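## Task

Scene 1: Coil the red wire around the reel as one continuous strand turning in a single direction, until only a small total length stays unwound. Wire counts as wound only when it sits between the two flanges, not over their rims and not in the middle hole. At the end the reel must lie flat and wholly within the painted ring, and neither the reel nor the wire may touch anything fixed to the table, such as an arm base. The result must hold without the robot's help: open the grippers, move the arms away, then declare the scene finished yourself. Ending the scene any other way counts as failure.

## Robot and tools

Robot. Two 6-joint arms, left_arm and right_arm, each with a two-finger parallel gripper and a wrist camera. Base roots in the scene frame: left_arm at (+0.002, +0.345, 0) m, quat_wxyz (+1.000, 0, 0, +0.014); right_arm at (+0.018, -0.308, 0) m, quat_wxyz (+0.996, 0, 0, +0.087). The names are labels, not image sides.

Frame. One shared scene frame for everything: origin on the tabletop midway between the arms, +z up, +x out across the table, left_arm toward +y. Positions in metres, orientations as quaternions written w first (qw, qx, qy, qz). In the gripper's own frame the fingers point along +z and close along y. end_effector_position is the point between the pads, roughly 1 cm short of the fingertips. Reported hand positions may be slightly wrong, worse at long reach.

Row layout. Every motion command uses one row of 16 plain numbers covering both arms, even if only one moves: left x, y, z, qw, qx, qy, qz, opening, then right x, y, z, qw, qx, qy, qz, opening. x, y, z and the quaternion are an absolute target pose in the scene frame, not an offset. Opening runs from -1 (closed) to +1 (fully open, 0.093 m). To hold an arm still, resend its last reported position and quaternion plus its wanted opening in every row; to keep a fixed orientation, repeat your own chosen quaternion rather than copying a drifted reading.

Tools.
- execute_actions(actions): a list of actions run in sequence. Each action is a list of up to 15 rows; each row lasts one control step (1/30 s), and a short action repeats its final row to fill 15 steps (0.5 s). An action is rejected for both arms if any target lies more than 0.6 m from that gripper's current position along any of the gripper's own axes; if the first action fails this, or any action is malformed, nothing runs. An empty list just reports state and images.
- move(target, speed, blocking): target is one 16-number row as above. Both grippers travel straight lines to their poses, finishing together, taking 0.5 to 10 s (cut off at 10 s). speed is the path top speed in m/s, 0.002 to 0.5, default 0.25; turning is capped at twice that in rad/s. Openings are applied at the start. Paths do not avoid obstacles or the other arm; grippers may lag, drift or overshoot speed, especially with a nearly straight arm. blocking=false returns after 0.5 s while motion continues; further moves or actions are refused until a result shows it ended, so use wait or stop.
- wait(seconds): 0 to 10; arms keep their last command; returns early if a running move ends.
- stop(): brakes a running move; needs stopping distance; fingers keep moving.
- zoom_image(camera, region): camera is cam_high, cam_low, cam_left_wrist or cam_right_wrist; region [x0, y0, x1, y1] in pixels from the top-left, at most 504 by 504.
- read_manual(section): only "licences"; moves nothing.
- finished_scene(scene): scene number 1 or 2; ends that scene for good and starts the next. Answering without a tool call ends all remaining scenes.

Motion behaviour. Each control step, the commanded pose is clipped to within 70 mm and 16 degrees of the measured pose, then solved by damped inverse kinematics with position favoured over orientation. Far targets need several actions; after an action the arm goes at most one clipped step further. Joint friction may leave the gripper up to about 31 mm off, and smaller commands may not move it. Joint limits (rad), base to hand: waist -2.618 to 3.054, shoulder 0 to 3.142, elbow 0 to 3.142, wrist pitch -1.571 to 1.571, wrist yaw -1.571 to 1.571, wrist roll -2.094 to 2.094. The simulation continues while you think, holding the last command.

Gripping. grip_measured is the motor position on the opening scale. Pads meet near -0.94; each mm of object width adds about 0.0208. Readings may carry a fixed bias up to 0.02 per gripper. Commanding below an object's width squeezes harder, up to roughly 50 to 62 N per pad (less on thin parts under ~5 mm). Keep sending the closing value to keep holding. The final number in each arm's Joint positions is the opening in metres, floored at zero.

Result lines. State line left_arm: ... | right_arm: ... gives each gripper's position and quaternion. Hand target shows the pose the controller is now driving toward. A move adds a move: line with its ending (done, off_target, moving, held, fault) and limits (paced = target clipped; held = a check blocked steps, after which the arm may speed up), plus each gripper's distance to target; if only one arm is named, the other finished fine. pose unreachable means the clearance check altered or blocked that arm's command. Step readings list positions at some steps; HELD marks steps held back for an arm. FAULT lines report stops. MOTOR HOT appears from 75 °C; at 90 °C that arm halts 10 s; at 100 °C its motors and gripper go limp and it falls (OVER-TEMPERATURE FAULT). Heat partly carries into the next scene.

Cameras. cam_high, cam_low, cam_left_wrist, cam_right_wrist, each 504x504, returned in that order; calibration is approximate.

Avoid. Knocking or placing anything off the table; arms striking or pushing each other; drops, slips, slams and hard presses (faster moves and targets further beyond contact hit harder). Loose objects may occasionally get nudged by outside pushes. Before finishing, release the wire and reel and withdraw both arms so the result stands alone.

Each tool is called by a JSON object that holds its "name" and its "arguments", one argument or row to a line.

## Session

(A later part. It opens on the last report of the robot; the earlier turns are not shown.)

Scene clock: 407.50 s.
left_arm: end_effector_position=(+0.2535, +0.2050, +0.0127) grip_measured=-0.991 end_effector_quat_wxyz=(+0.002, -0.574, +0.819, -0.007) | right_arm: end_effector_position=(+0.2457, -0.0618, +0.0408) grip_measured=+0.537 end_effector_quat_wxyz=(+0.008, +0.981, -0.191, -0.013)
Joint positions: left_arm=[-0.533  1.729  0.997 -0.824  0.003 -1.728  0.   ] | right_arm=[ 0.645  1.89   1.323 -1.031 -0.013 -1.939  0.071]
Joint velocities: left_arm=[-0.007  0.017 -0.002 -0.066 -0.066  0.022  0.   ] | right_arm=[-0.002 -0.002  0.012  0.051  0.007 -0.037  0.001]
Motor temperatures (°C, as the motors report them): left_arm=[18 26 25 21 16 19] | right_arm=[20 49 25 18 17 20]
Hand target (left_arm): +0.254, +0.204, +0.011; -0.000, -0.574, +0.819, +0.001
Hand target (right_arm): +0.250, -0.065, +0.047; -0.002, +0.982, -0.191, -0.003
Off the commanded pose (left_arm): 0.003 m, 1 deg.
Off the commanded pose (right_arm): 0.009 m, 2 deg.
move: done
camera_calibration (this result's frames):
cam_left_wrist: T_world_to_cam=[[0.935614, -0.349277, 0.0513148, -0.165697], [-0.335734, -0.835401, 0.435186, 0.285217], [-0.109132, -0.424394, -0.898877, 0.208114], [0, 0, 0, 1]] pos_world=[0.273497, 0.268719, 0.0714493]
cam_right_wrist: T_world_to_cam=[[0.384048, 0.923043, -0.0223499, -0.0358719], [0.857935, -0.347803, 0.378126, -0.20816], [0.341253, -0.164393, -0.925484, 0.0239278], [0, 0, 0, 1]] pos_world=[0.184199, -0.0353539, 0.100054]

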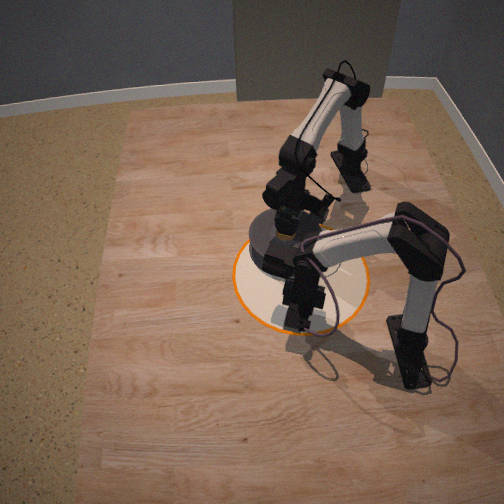

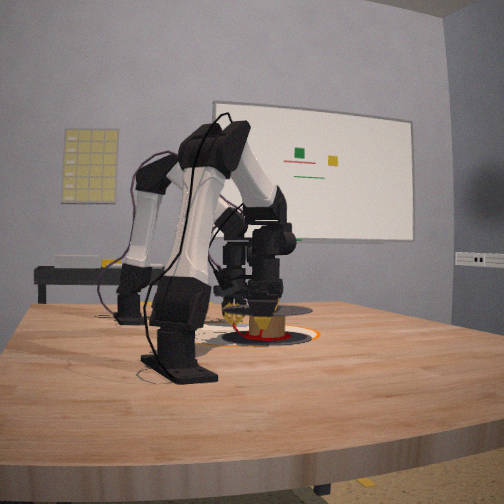

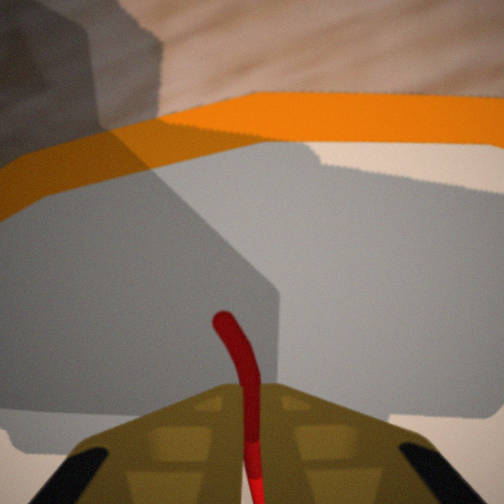

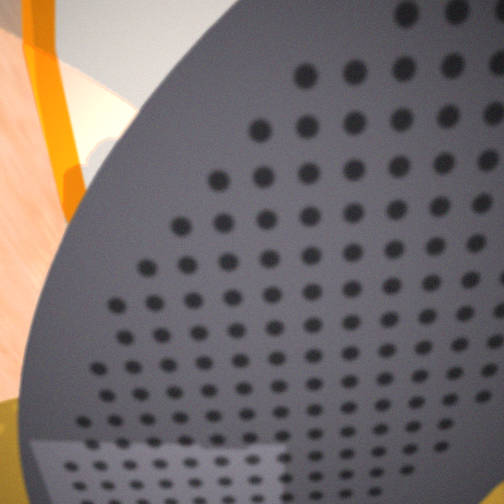

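{"name": "move", "arguments": {
  "target": [0.2535,0.205,0.0127,0,0.574,-0.819,0,-1.0,0.2457,-0.0618,0.043,0,-0.981,0.191,0,1.0],
  "speed": 0.15
}}

{"name": "move", "arguments": {
  "target": [0.2535,0.205,0.0127,0,0.574,-0.819,0,-1.0,0.2457,-0.0618,0.10,0,-0.94,0.342,0,1.0],
  "speed": 0.4
}}

{"name": "move", "arguments": {
  "target": [0.2535,0.205,0.0127,0,0.574,-0.819,0,-1.0,0.2457,-0.0618,0.098,0,0.191,0.982,0,1.0],
  "speed": 0.5
}}

Scene clock: 409.40 s.
left_arm: end_effector_position=(+0.2535, +0.2050, +0.0127) grip_measured=-0.991 end_effector_quat_wxyz=(+0.002, -0.574, +0.819, -0.007) | right_arm: end_effector_position=(+0.2484, -0.0594, +0.0439) grip_measured=+0.990 end_effector_quat_wxyz=(-0.001, +0.981, -0.192, -0.006)
Joint positions: left_arm=[-0.533  1.729  0.997 -0.824  0.003 -1.728  0.   ] | right_arm=[ 0.645  1.88   1.323 -1.019 -0.011 -1.937  0.093]
Joint velocities: left_arm=[ 0.017 -0.007 -0.002 -0.007  0.037 -0.007  0.   ] | right_arm=[ 0.012 -0.002  0.007  0.037  0.007 -0.007  0.   ]
Motor temperatures (°C, as the motors report them): left_arm=[18 26 26 21 16 19] | right_arm=[20 49 24 18 17 20]
Hand target (left_arm): +0.254, +0.205, +0.013; +0.000, -0.574, +0.819, -0.000
Hand target (right_arm): +0.246, -0.062, +0.043; +0.000, +0.982, -0.191, +0.000
Off the commanded pose (left_arm): 0.000 m, 1 deg.
Off the commanded pose (right_arm): 0.004 m, 1 deg.
move: done
camera_calibration (this result's frames):
cam_left_wrist: T_world_to_cam=[[0.935747, -0.348919, 0.0513128, -0.165804], [-0.335414, -0.835527, 0.435191, 0.285161], [-0.108973, -0.42444, -0.898875, 0.208083], [0, 0, 0, 1]] pos_world=[0.273473, 0.268727, 0.071449]
cam_right_wrist: T_world_to_cam=[[0.38563, 0.92265, -0.00267337, -0.040315], [0.851192, -0.354643, 0.386911, -0.20991], [0.356035, -0.15148, -0.922113, 0.0232152], [0, 0, 0, 1]] pos_world=[0.185955, -0.0337299, 0.102516]

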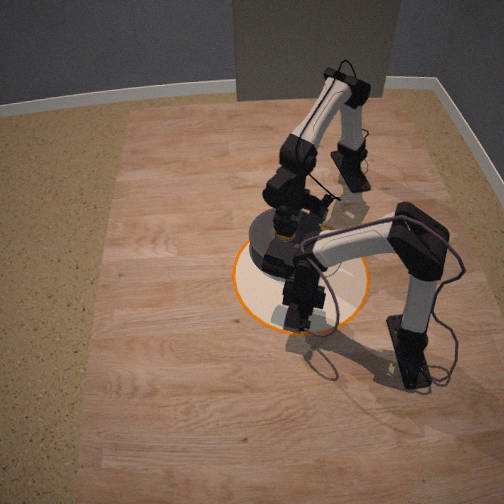

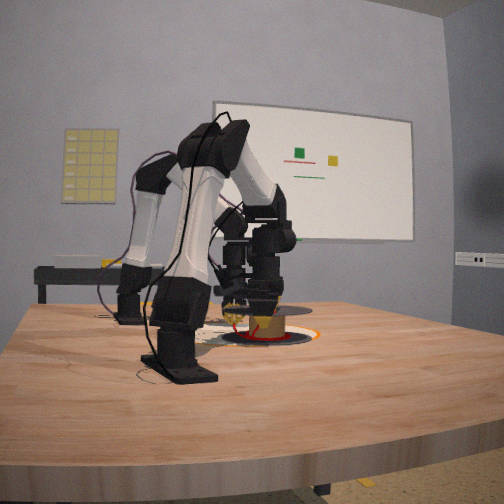

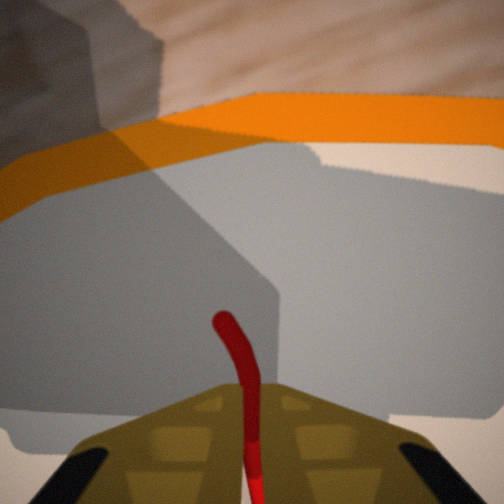

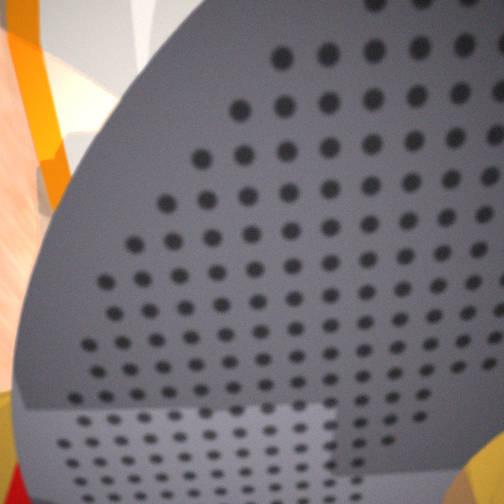

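Scene clock: 410.50 s.
left_arm: end_effector_position=(+0.2535, +0.2050, +0.0127) grip_measured=-0.991 end_effector_quat_wxyz=(+0.002, -0.574, +0.819, -0.007) | right_arm: end_effector_position=(+0.2455, -0.0625, +0.0934) grip_measured=+0.990 end_effector_quat_wxyz=(+0.001, +0.940, -0.342, -0.007)
Joint positions: left_arm=[-0.533  1.729  0.997 -0.824  0.003 -1.728  0.   ] | right_arm=[ 0.645  1.825  1.453 -1.207 -0.011 -1.625  0.093]
Joint velocities: left_arm=[-0.002 -0.002  0.012 -0.007 -0.022 -0.051  0.   ] | right_arm=[-0.012 -0.002 -0.002  0.022 -0.007  0.051 -0.   ]
Motor temperatures (°C, as the motors report them): left_arm=[18 26 26 21 16 19] | right_arm=[20 49 25 18 17 20]
Hand target (left_arm): +0.253, +0.205, +0.013; +0.000, -0.574, +0.819, -0.000
Hand target (right_arm): +0.246, -0.061, +0.100; +0.000, +0.940, -0.342, +0.000
Off the commanded pose (left_arm): 0.000 m, 1 deg.
Off the commanded pose (right_arm): 0.007 m, 1 deg.
move: done
camera_calibration (this result's frames):
cam_left_wrist: T_world_to_cam=[[0.935747, -0.348919, 0.0513128, -0.165804], [-0.335414, -0.835527, 0.435191, 0.285161], [-0.108973, -0.42444, -0.898875, 0.208083], [0, 0, 0, 1]] pos_world=[0.273473, 0.268727, 0.071449]
cam_right_wrist: T_world_to_cam=[[0.650229, 0.759688, -0.00876522, -0.110822], [0.702475, -0.596785, 0.387784, -0.206394], [0.289364, -0.258306, -0.921709, 0.0790722], [0, 0, 0, 1]] pos_world=[0.194166, -0.0185579, 0.151947]

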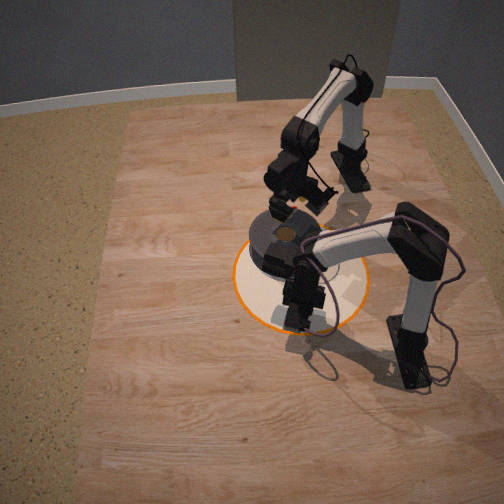

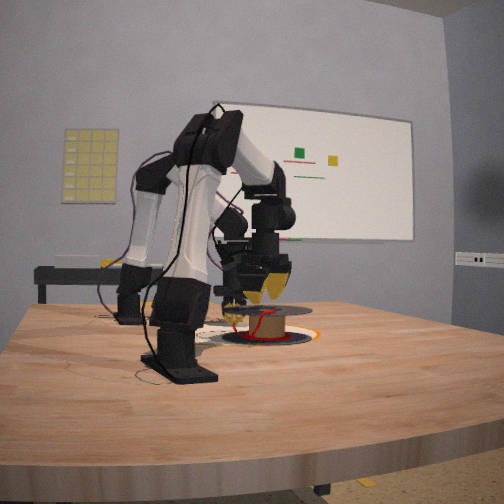

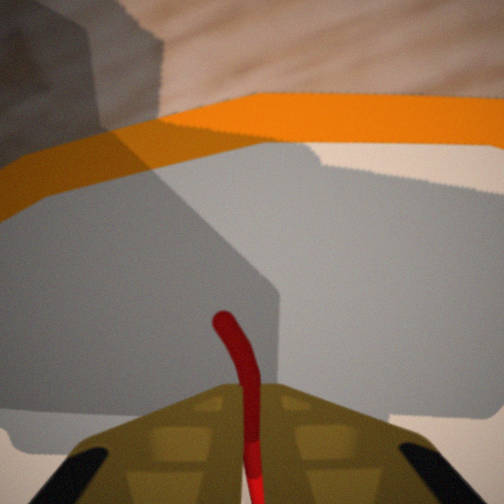

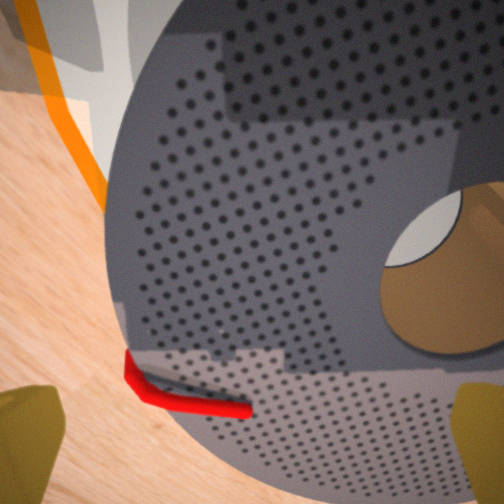

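Scene clock: 414.07 s.
left_arm: end_effector_position=(+0.2535, +0.2050, +0.0127) grip_measured=-0.991 end_effector_quat_wxyz=(+0.002, -0.574, +0.819, -0.007) | right_arm: end_effector_position=(+0.2455, -0.0625, +0.0934) grip_measured=+0.990 end_effector_quat_wxyz=(-0.007, +0.190, +0.982, -0.001)
Joint positions: left_arm=[-0.533  1.729  0.997 -0.824  0.003 -1.728  0.   ] | right_arm=[ 0.645  1.825  1.453 -1.207 -0.011  1.201  0.093]
Joint velocities: left_arm=[-0.012 -0.012 -0.027 -0.037 -0.007 -0.022  0.   ] | right_arm=[ 0.007 -0.007  0.017 -0.007  0.022  0.007 -0.   ]
Motor temperatures (°C, as the motors report them): left_arm=[18 26 26 21 16 19] | right_arm=[20 48 25 18 17 20]
Hand target (left_arm): +0.253, +0.205, +0.013; +0.000, -0.574, +0.819, -0.000
Hand target (right_arm): +0.246, -0.062, +0.098; -0.000, +0.191, +0.982, -0.000
Off the commanded pose (left_arm): 0.000 m, 1 deg.
Off the commanded pose (right_arm): 0.005 m, 1 deg.
move: done
camera_calibration (this result's frames):
cam_left_wrist: T_world_to_cam=[[0.935747, -0.348919, 0.0513128, -0.165804], [-0.335414, -0.835527, 0.435191, 0.285161], [-0.108973, -0.42444, -0.898875, 0.208083], [0, 0, 0, 1]] pos_world=[0.273473, 0.268727, 0.071449]
cam_right_wrist: T_world_to_cam=[[-0.383061, -0.923719, 0.00274426, 0.0365831], [-0.841693, 0.350266, 0.410933, 0.229706], [-0.380548, 0.155103, -0.911661, 0.268426], [0, 0, 0, 1]] pos_world=[0.309504, -0.0882992, 0.150219]

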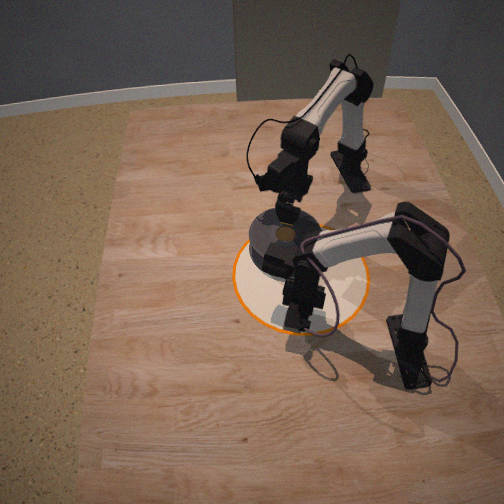

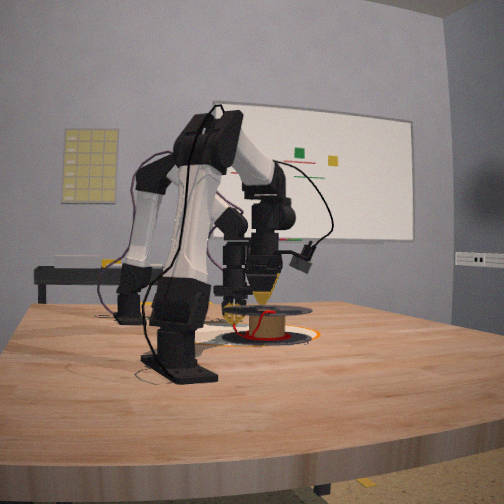

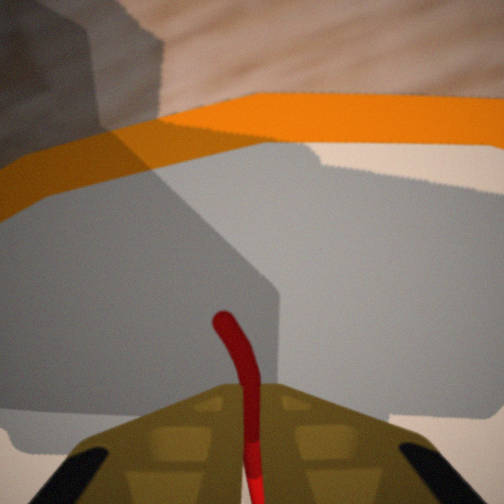

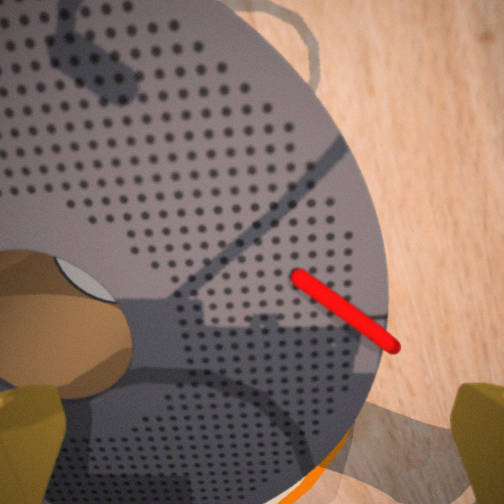

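{"name": "execute_actions", "arguments": {
  "actions": []
}}

Scene clock: 416.10 s.
left_arm: end_effector_position=(+0.2535, +0.2050, +0.0127) grip_measured=-0.991 end_effector_quat_wxyz=(+0.002, -0.574, +0.819, -0.007) | right_arm: end_effector_position=(+0.2455, -0.0625, +0.0934) grip_measured=+0.990 end_effector_quat_wxyz=(-0.007, +0.192, +0.981, -0.001)
Joint positions: left_arm=[-0.533  1.729  0.997 -0.824  0.003 -1.728  0.   ] | right_arm=[ 0.645  1.825  1.453 -1.207 -0.011  1.204  0.093]
Joint velocities: left_arm=[-0.017 -0.017  0.007  0.007 -0.051 -0.022  0.   ] | right_arm=[ 0.002 -0.012  0.012 -0.007  0.007  0.037 -0.001]
Motor temperatures (°C, as the motors report them): left_arm=[18 26 26 20 16 19] | right_arm=[20 48 25 18 17 20]
Hand target (left_arm): +0.253, +0.205, +0.013; +0.000, -0.574, +0.819, -0.000
Hand target (right_arm): +0.246, -0.062, +0.098; -0.000, +0.191, +0.982, -0.000
Off the commanded pose (left_arm): 0.000 m, 1 deg.
Off the commanded pose (right_arm): 0.005 m, 1 deg.
camera_calibration (this result's frames):
cam_left_wrist: T_world_to_cam=[[0.935747, -0.348919, 0.0513128, -0.165804], [-0.335414, -0.835527, 0.435191, 0.285161], [-0.108973, -0.42444, -0.898875, 0.208083], [0, 0, 0, 1]] pos_world=[0.273473, 0.268727, 0.071449]
cam_right_wrist: T_world_to_cam=[[-0.385526, -0.922693, 0.00278048, 0.0372489], [-0.840753, 0.352528, 0.410923, 0.229617], [-0.380136, 0.156084, -0.911666, 0.268386], [0, 0, 0, 1]] pos_world=[0.309435, -0.088468, 0.15022]

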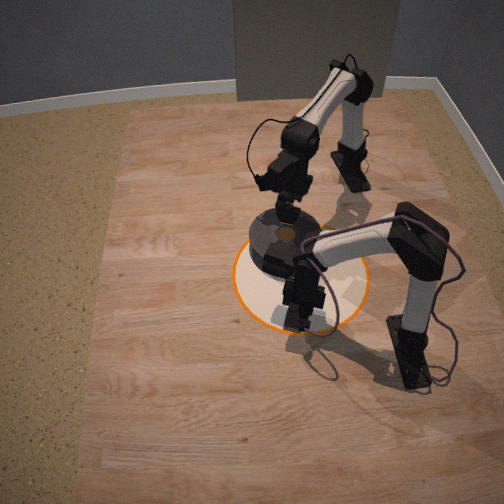

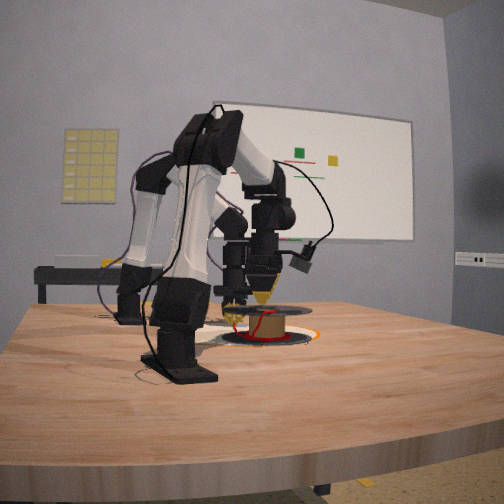

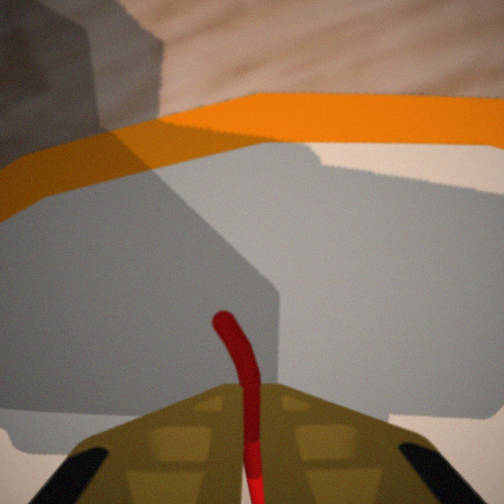

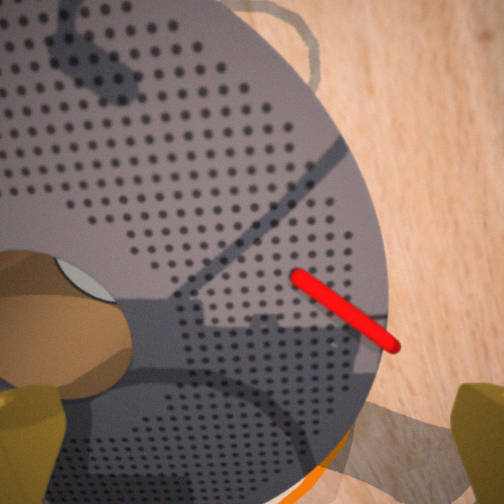

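{"name": "move", "arguments": {
  "target": [0.2535,0.205,0.0127,0,0.574,-0.819,0,-1, 0.2455,-0.0625,0.06,0,0.191,0.982,0,1.0],
  "speed": 0.1
}}

Scene clock: 417.33 s.
left_arm: end_effector_position=(+0.2535, +0.2050, +0.0127) grip_measured=-0.991 end_effector_quat_wxyz=(+0.002, -0.574, +0.819, -0.007) | right_arm: end_effector_position=(+0.2469, -0.0610, +0.0696) grip_measured=+0.990 end_effector_quat_wxyz=(-0.000, +0.191, +0.981, +0.011)
Joint positions: left_arm=[-0.533  1.729  0.997 -0.824  0.003 -1.728  0.   ] | right_arm=[ 0.645  1.825  1.356 -1.085 -0.011  1.204  0.093]
Joint velocities: left_arm=[ 0.002  0.002  0.002 -0.007 -0.007 -0.051  0.   ] | right_arm=[-0.012 -0.012 -0.007  0.081  0.007 -0.066 -0.001]
Motor temperatures (°C, as the motors report them): left_arm=[18 26 26 20 16 19] | right_arm=[20 48 25 18 17 20]
Hand target (left_arm): +0.253, +0.205, +0.013; +0.000, -0.574, +0.819, -0.000
Hand target (right_arm): +0.245, -0.063, +0.060; +0.000, +0.191, +0.982, -0.000
Off the commanded pose (left_arm): 0.000 m, 1 deg.
Off the commanded pose (right_arm): 0.010 m, 1 deg.
move: done
camera_calibration (this result's frames):
cam_left_wrist: T_world_to_cam=[[0.935747, -0.348919, 0.0513128, -0.165804], [-0.335414, -0.835527, 0.435191, 0.285161], [-0.108973, -0.42444, -0.898875, 0.208083], [0, 0, 0, 1]] pos_world=[0.273473, 0.268727, 0.071449]
cam_right_wrist: T_world_to_cam=[[-0.385354, -0.922509, -0.0218842, 0.0409091], [-0.848068, 0.344712, 0.402435, 0.241969], [-0.363706, 0.173639, -0.915187, 0.244231], [0, 0, 0, 1]] pos_world=[0.3098, -0.0880788, 0.127036]

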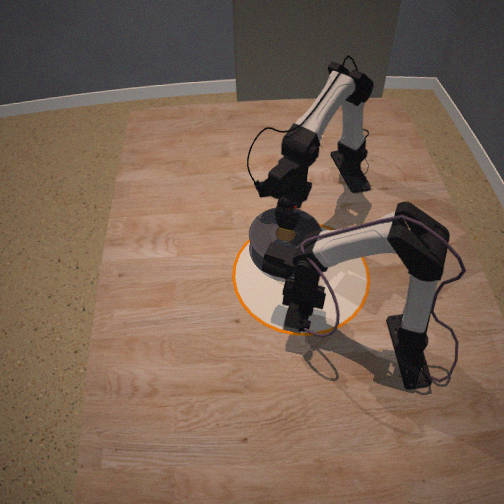

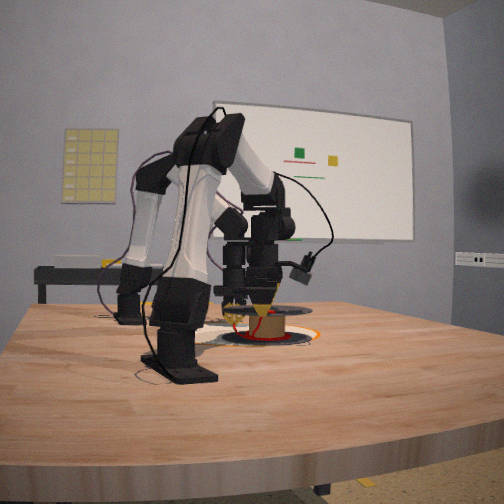

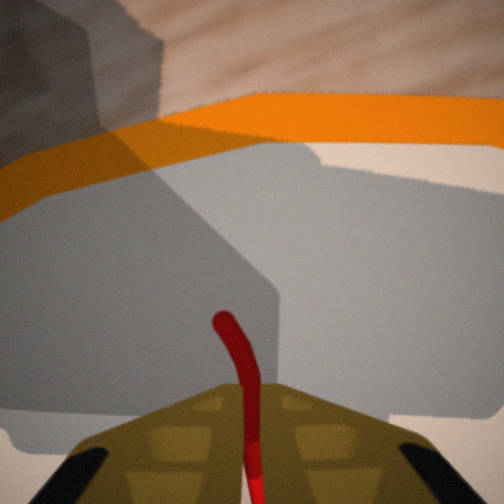

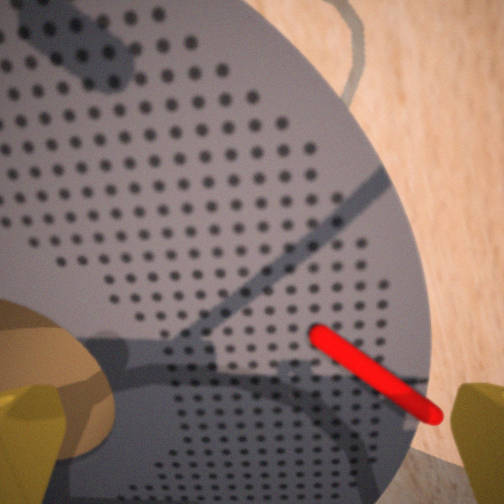

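{"name": "move", "arguments": {
  "target": [0.2535,0.205,0.0127,0,0.574,-0.819,0,-1, 0.2425,-0.069,0.036,0,0.191,0.982,0,1.0],
  "speed": 0.08
}}

Scene clock: 418.43 s.
left_arm: end_effector_position=(+0.2535, +0.2050, +0.0127) grip_measured=-0.991 end_effector_quat_wxyz=(+0.002, -0.574, +0.819, -0.007) | right_arm: end_effector_position=(+0.2433, -0.0649, +0.0471) grip_measured=+0.990 end_effector_quat_wxyz=(+0.001, +0.191, +0.981, +0.013)
Joint positions: left_arm=[-0.533  1.729  0.997 -0.824  0.003 -1.728  0.   ] | right_arm=[ 0.645  1.825  1.264 -0.987 -0.011  1.204  0.093]
Joint velocities: left_arm=[-0.002  0.002 -0.017  0.007 -0.037 -0.022  0.   ] | right_arm=[-0.002 -0.017 -0.012 -0.037  0.022 -0.037  0.   ]
Motor temperatures (°C, as the motors report them): left_arm=[18 26 26 20 16 19] | right_arm=[20 47 25 18 17 20]
Hand target (left_arm): +0.253, +0.205, +0.013; +0.000, -0.574, +0.819, -0.000
Hand target (right_arm): +0.242, -0.070, +0.037; -0.000, +0.191, +0.982, -0.000
Off the commanded pose (left_arm): 0.000 m, 1 deg.
Off the commanded pose (right_arm): 0.012 m, 1 deg.
move: off_target (right_arm)
camera_calibration (this result's frames):
cam_left_wrist: T_world_to_cam=[[0.935747, -0.348919, 0.0513128, -0.165804], [-0.335414, -0.835527, 0.435191, 0.285161], [-0.108973, -0.42444, -0.898875, 0.208083], [0, 0, 0, 1]] pos_world=[0.273473, 0.268727, 0.071449]
cam_right_wrist: T_world_to_cam=[[-0.385279, -0.922429, -0.0261727, 0.0357081], [-0.849325, 0.343369, 0.40093, 0.24959], [-0.360843, 0.176699, -0.915735, 0.222553], [0, 0, 0, 1]] pos_world=[0.306047, -0.0920883, 0.104666]

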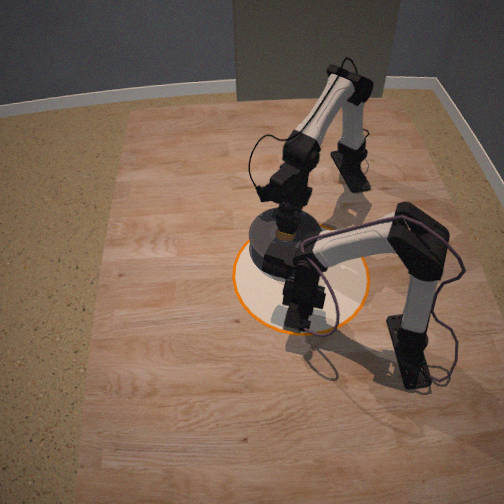

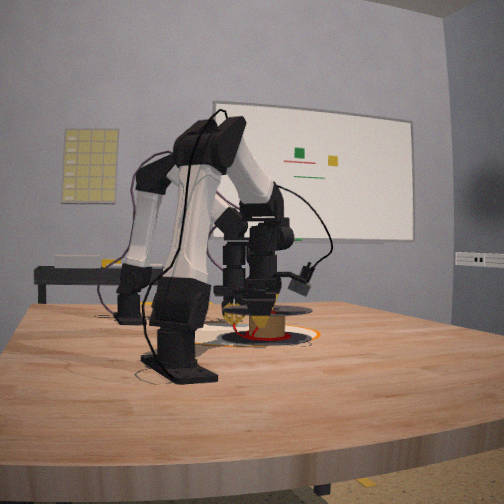

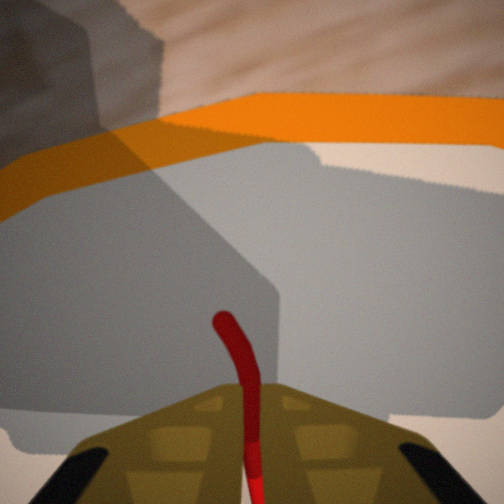

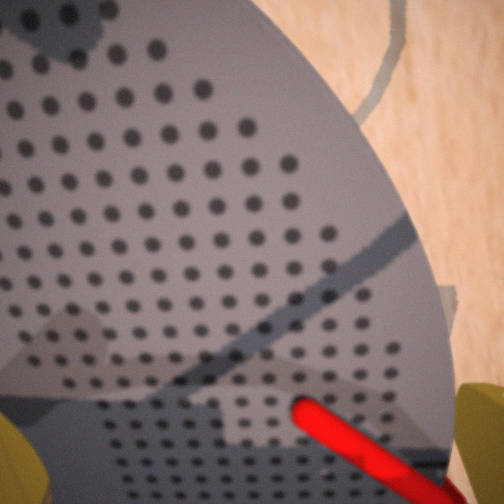

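Good: outer finger is outside the wire. Close.

{"name": "move", "arguments": {
  "target": [0.2535,0.205,0.0127,0,0.574,-0.819,0,-1, 0.2433,-0.0649,0.045,0,0.191,0.982,0,0.5],
  "speed": 0.1
}}

Scene clock: 419.60 s.
left_arm: end_effector_position=(+0.2534, +0.2048, +0.0127) grip_measured=-0.991 end_effector_quat_wxyz=(+0.001, -0.574, +0.819, -0.007) | right_arm: end_effector_position=(+0.2439, -0.0642, +0.0471) grip_measured=+0.525 end_effector_quat_wxyz=(+0.002, +0.192, +0.981, +0.014)
Joint positions: left_arm=[-0.533  1.729  0.997 -0.824  0.004 -1.728  0.   ] | right_arm=[ 0.645  1.825  1.263 -0.983 -0.012  1.205  0.07 ]
Joint velocities: left_arm=[-0.002 -0.002 -0.002  0.022  0.022  0.007  0.   ] | right_arm=[-0.007 -0.007 -0.012  0.022 -0.022 -0.095 -0.001]
Motor temperatures (°C, as the motors report them): left_arm=[18 26 26 20 16 19] | right_arm=[20 47 25 18 17 20]
Hand target (left_arm): +0.254, +0.205, +0.013; +0.000, -0.574, +0.819, -0.000
Hand target (right_arm): +0.243, -0.065, +0.045; +0.000, +0.191, +0.982, +0.000
Off the commanded pose (left_arm): 0.000 m, 1 deg.
Off the commanded pose (right_arm): 0.002 m, 2 deg.
move: done
camera_calibration (this result's frames):
cam_left_wrist: T_world_to_cam=[[0.935769, -0.348884, 0.0511436, -0.165786], [-0.335187, -0.835086, 0.436213, 0.284828], [-0.109478, -0.425338, -0.898389, 0.208308], [0, 0, 0, 1]] pos_world=[0.273413, 0.268617, 0.0713748]
cam_right_wrist: T_world_to_cam=[[-0.386261, -0.921906, -0.029877, 0.0370135], [-0.849856, 0.34311, 0.400026, 0.250013], [-0.358535, 0.179905, -0.916017, 0.222227], [0, 0, 0, 1]] pos_world=[0.306448, -0.0916387, 0.104658]

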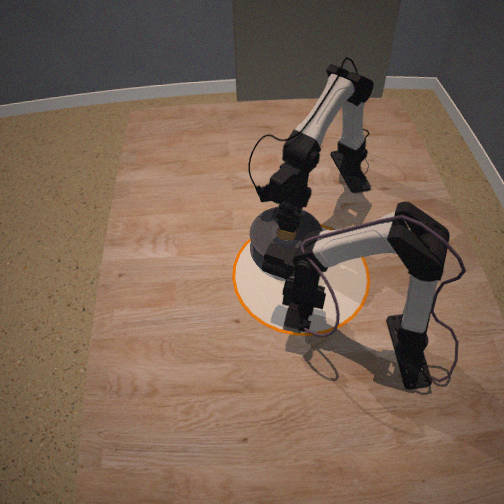

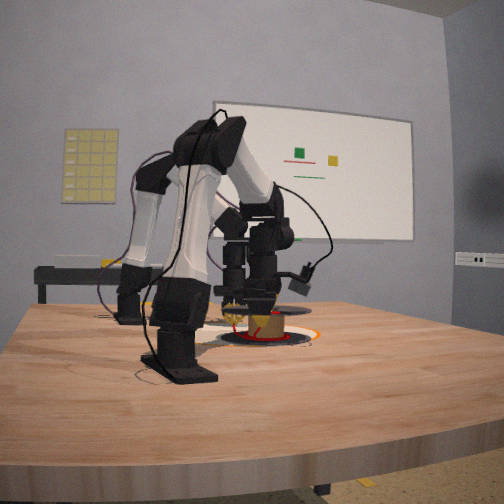

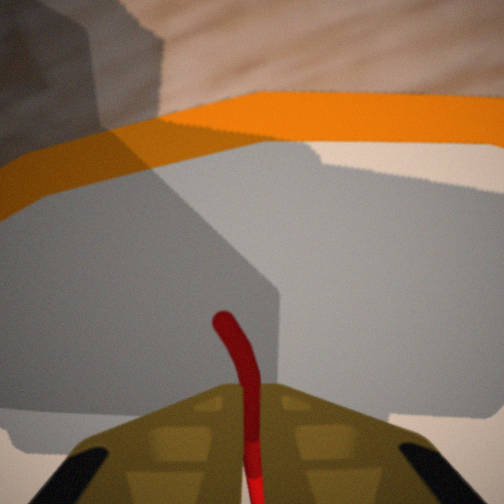

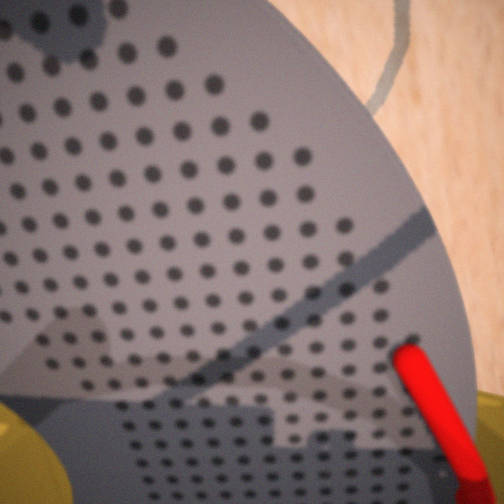

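{"name": "move", "arguments": {
  "target": [0.248,0.158,0.004,0,0.574,-0.819,0,-1, 0.309,-0.055,0.045,0,-0.326,0.946,0,0.5],
  "speed": 0.2
}}

Scene clock: 423.47 s.
left_arm: end_effector_position=(+0.2475, +0.1701, +0.0112) grip_measured=-0.991 end_effector_quat_wxyz=(+0.012, -0.578, +0.816, +0.005) | right_arm: end_effector_position=(+0.3046, -0.0426, +0.0481) grip_measured=+0.526 end_effector_quat_wxyz=(+0.009, -0.317, +0.948, +0.029)
Joint positions: left_arm=[-0.661  1.794  1.069 -0.849 -0.027 -1.866  0.   ] | right_arm=[ 0.554  2.024  1.541 -1.047 -0.046  0.084  0.07 ]
Joint velocities: left_arm=[ 0.007 -0.012 -0.002 -0.051  0.037 -0.095  0.   ] | right_arm=[ 0.007  0.007  0.007  0.037 -0.007  0.022 -0.001]
Motor temperatures (°C, as the motors report them): left_arm=[18 26 26 20 16 19] | right_arm=[20 46 25 18 17 20]
Hand target (left_arm): +0.247, +0.159, +0.005; -0.000, -0.574, +0.819, +0.001
Hand target (right_arm): +0.309, -0.054, +0.045; +0.000, -0.326, +0.945, +0.003
Off the commanded pose (left_arm): 0.014 m, 2 deg.
Off the commanded pose (right_arm): 0.014 m, 4 deg.
move: off_target (left_arm, right_arm)
camera_calibration (this result's frames):
cam_left_wrist: T_world_to_cam=[[0.93909, -0.340986, 0.0428754, -0.17433], [-0.328166, -0.852665, 0.406533, 0.256123], [-0.102064, -0.395842, -0.912629, 0.184791], [0, 0, 0, 1]] pos_world=[0.266623, 0.232091, 0.0719975]
cam_right_wrist: T_world_to_cam=[[0.592687, -0.803831, -0.0507674, -0.211779], [-0.738223, -0.567357, 0.364873, 0.222715], [-0.322099, -0.178778, -0.929672, 0.215361], [0, 0, 0, 1]] pos_world=[0.3593, -0.00537395, 0.108201]

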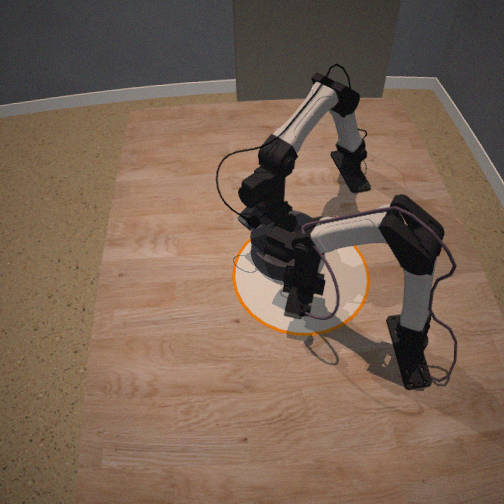

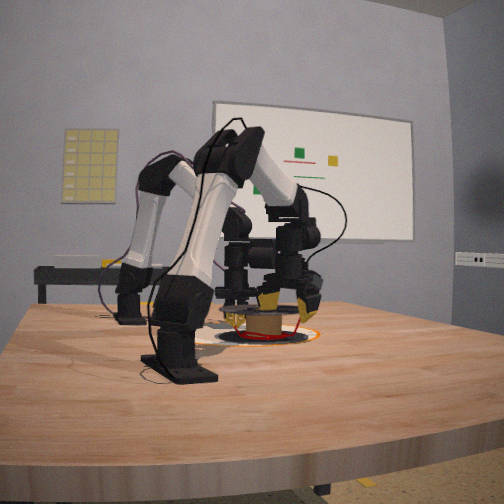

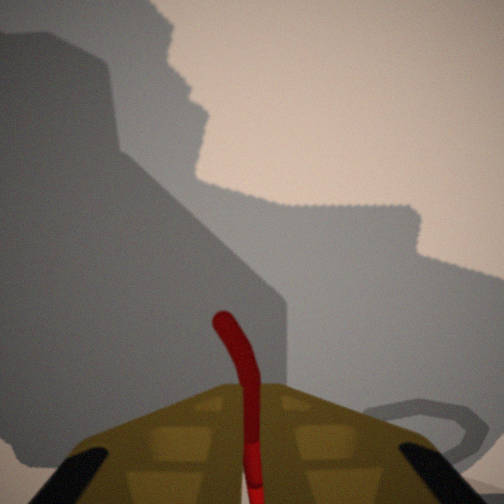

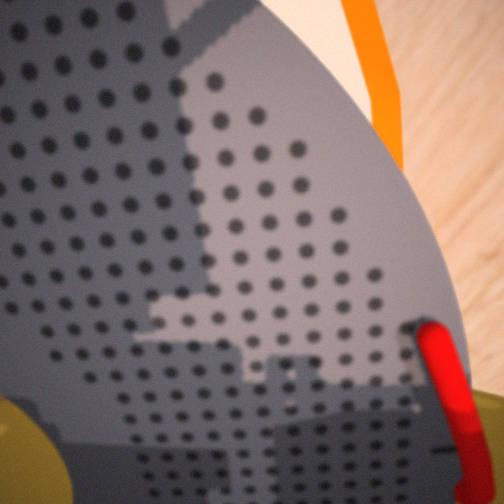

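{"name": "move", "arguments": {
  "target": [0.244,0.132,0.004,0,0.574,-0.819,0,-1, 0.331,-0.014,0.045,0,-0.609,0.793,0,0.5],
  "speed": 0.2
}}

Scene clock: 435.00 s.
left_arm: end_effector_position=(+0.2411, +0.1456, +0.0114) grip_measured=-0.991 end_effector_quat_wxyz=(+0.010, -0.576, +0.817, +0.010) | right_arm: end_effector_position=(+0.3290, -0.0121, +0.0515) grip_measured=+0.526 end_effector_quat_wxyz=(+0.007, -0.582, +0.813, +0.026)
Joint positions: left_arm=[-0.735  1.837  1.126 -0.874 -0.024 -1.936  0.   ] | right_arm=[ 0.568  2.193  1.817 -1.174 -0.049 -0.5    0.07 ]
Joint velocities: left_arm=[ 0.007  0.012 -0.017  0.081 -0.007 -0.11   0.   ] | right_arm=[ 0.007  0.002 -0.002 -0.066 -0.037 -0.007  0.001]
Motor temperatures (°C, as the motors report them): left_arm=[18 25 26 20 16 19] | right_arm=[20 45 26 18 17 20]
Hand target (left_arm): +0.243, +0.133, +0.005; -0.000, -0.574, +0.819, +0.000
Hand target (right_arm): +0.331, -0.014, +0.045; -0.000, -0.608, +0.794, +0.000
Off the commanded pose (left_arm): 0.016 m, 2 deg.
Off the commanded pose (right_arm): 0.007 m, 5 deg.
move: off_target (left_arm, right_arm)
camera_calibration (this result's frames):
cam_left_wrist: T_world_to_cam=[[0.937874, -0.345443, 0.0325652, -0.175555], [-0.328245, -0.852911, 0.405954, 0.233148], [-0.112459, -0.391423, -0.913313, 0.176536], [0, 0, 0, 1]] pos_world=[0.261031, 0.20731, 0.0723022]
cam_right_wrist: T_world_to_cam=[[0.942875, -0.331322, -0.0348235, -0.311821], [-0.297406, -0.884213, 0.360163, 0.108133], [-0.150121, -0.329232, -0.932239, 0.173595], [0, 0, 0, 1]] pos_world=[0.352228, 0.0494522, 0.112028]

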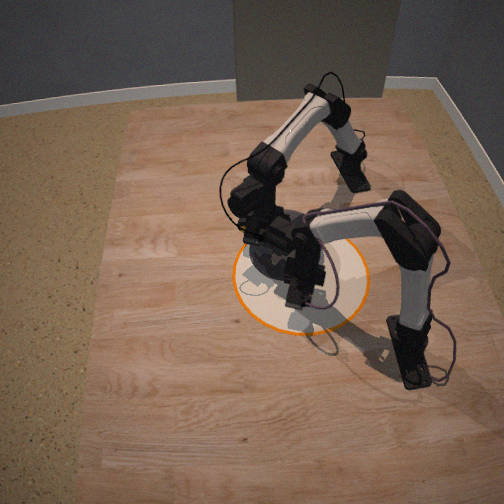

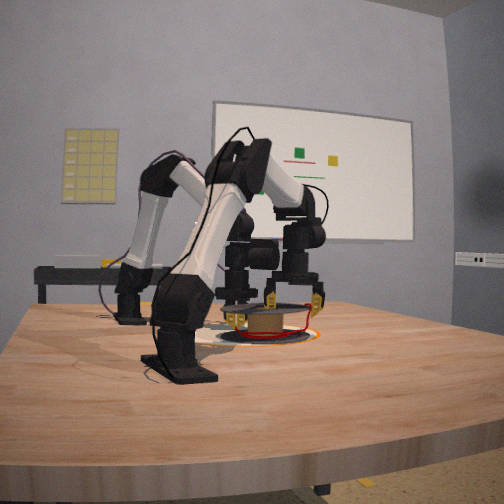

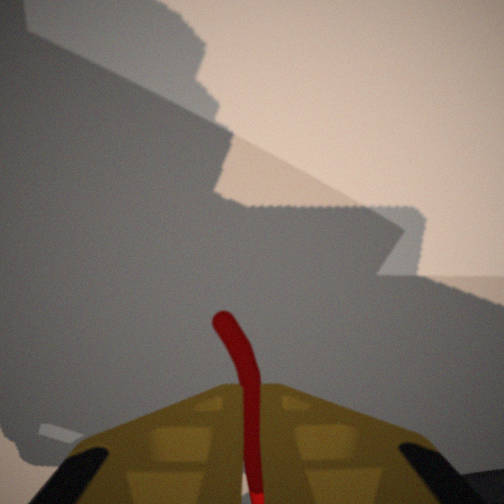

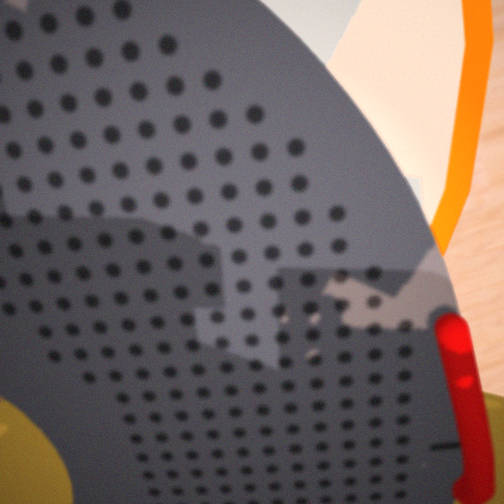

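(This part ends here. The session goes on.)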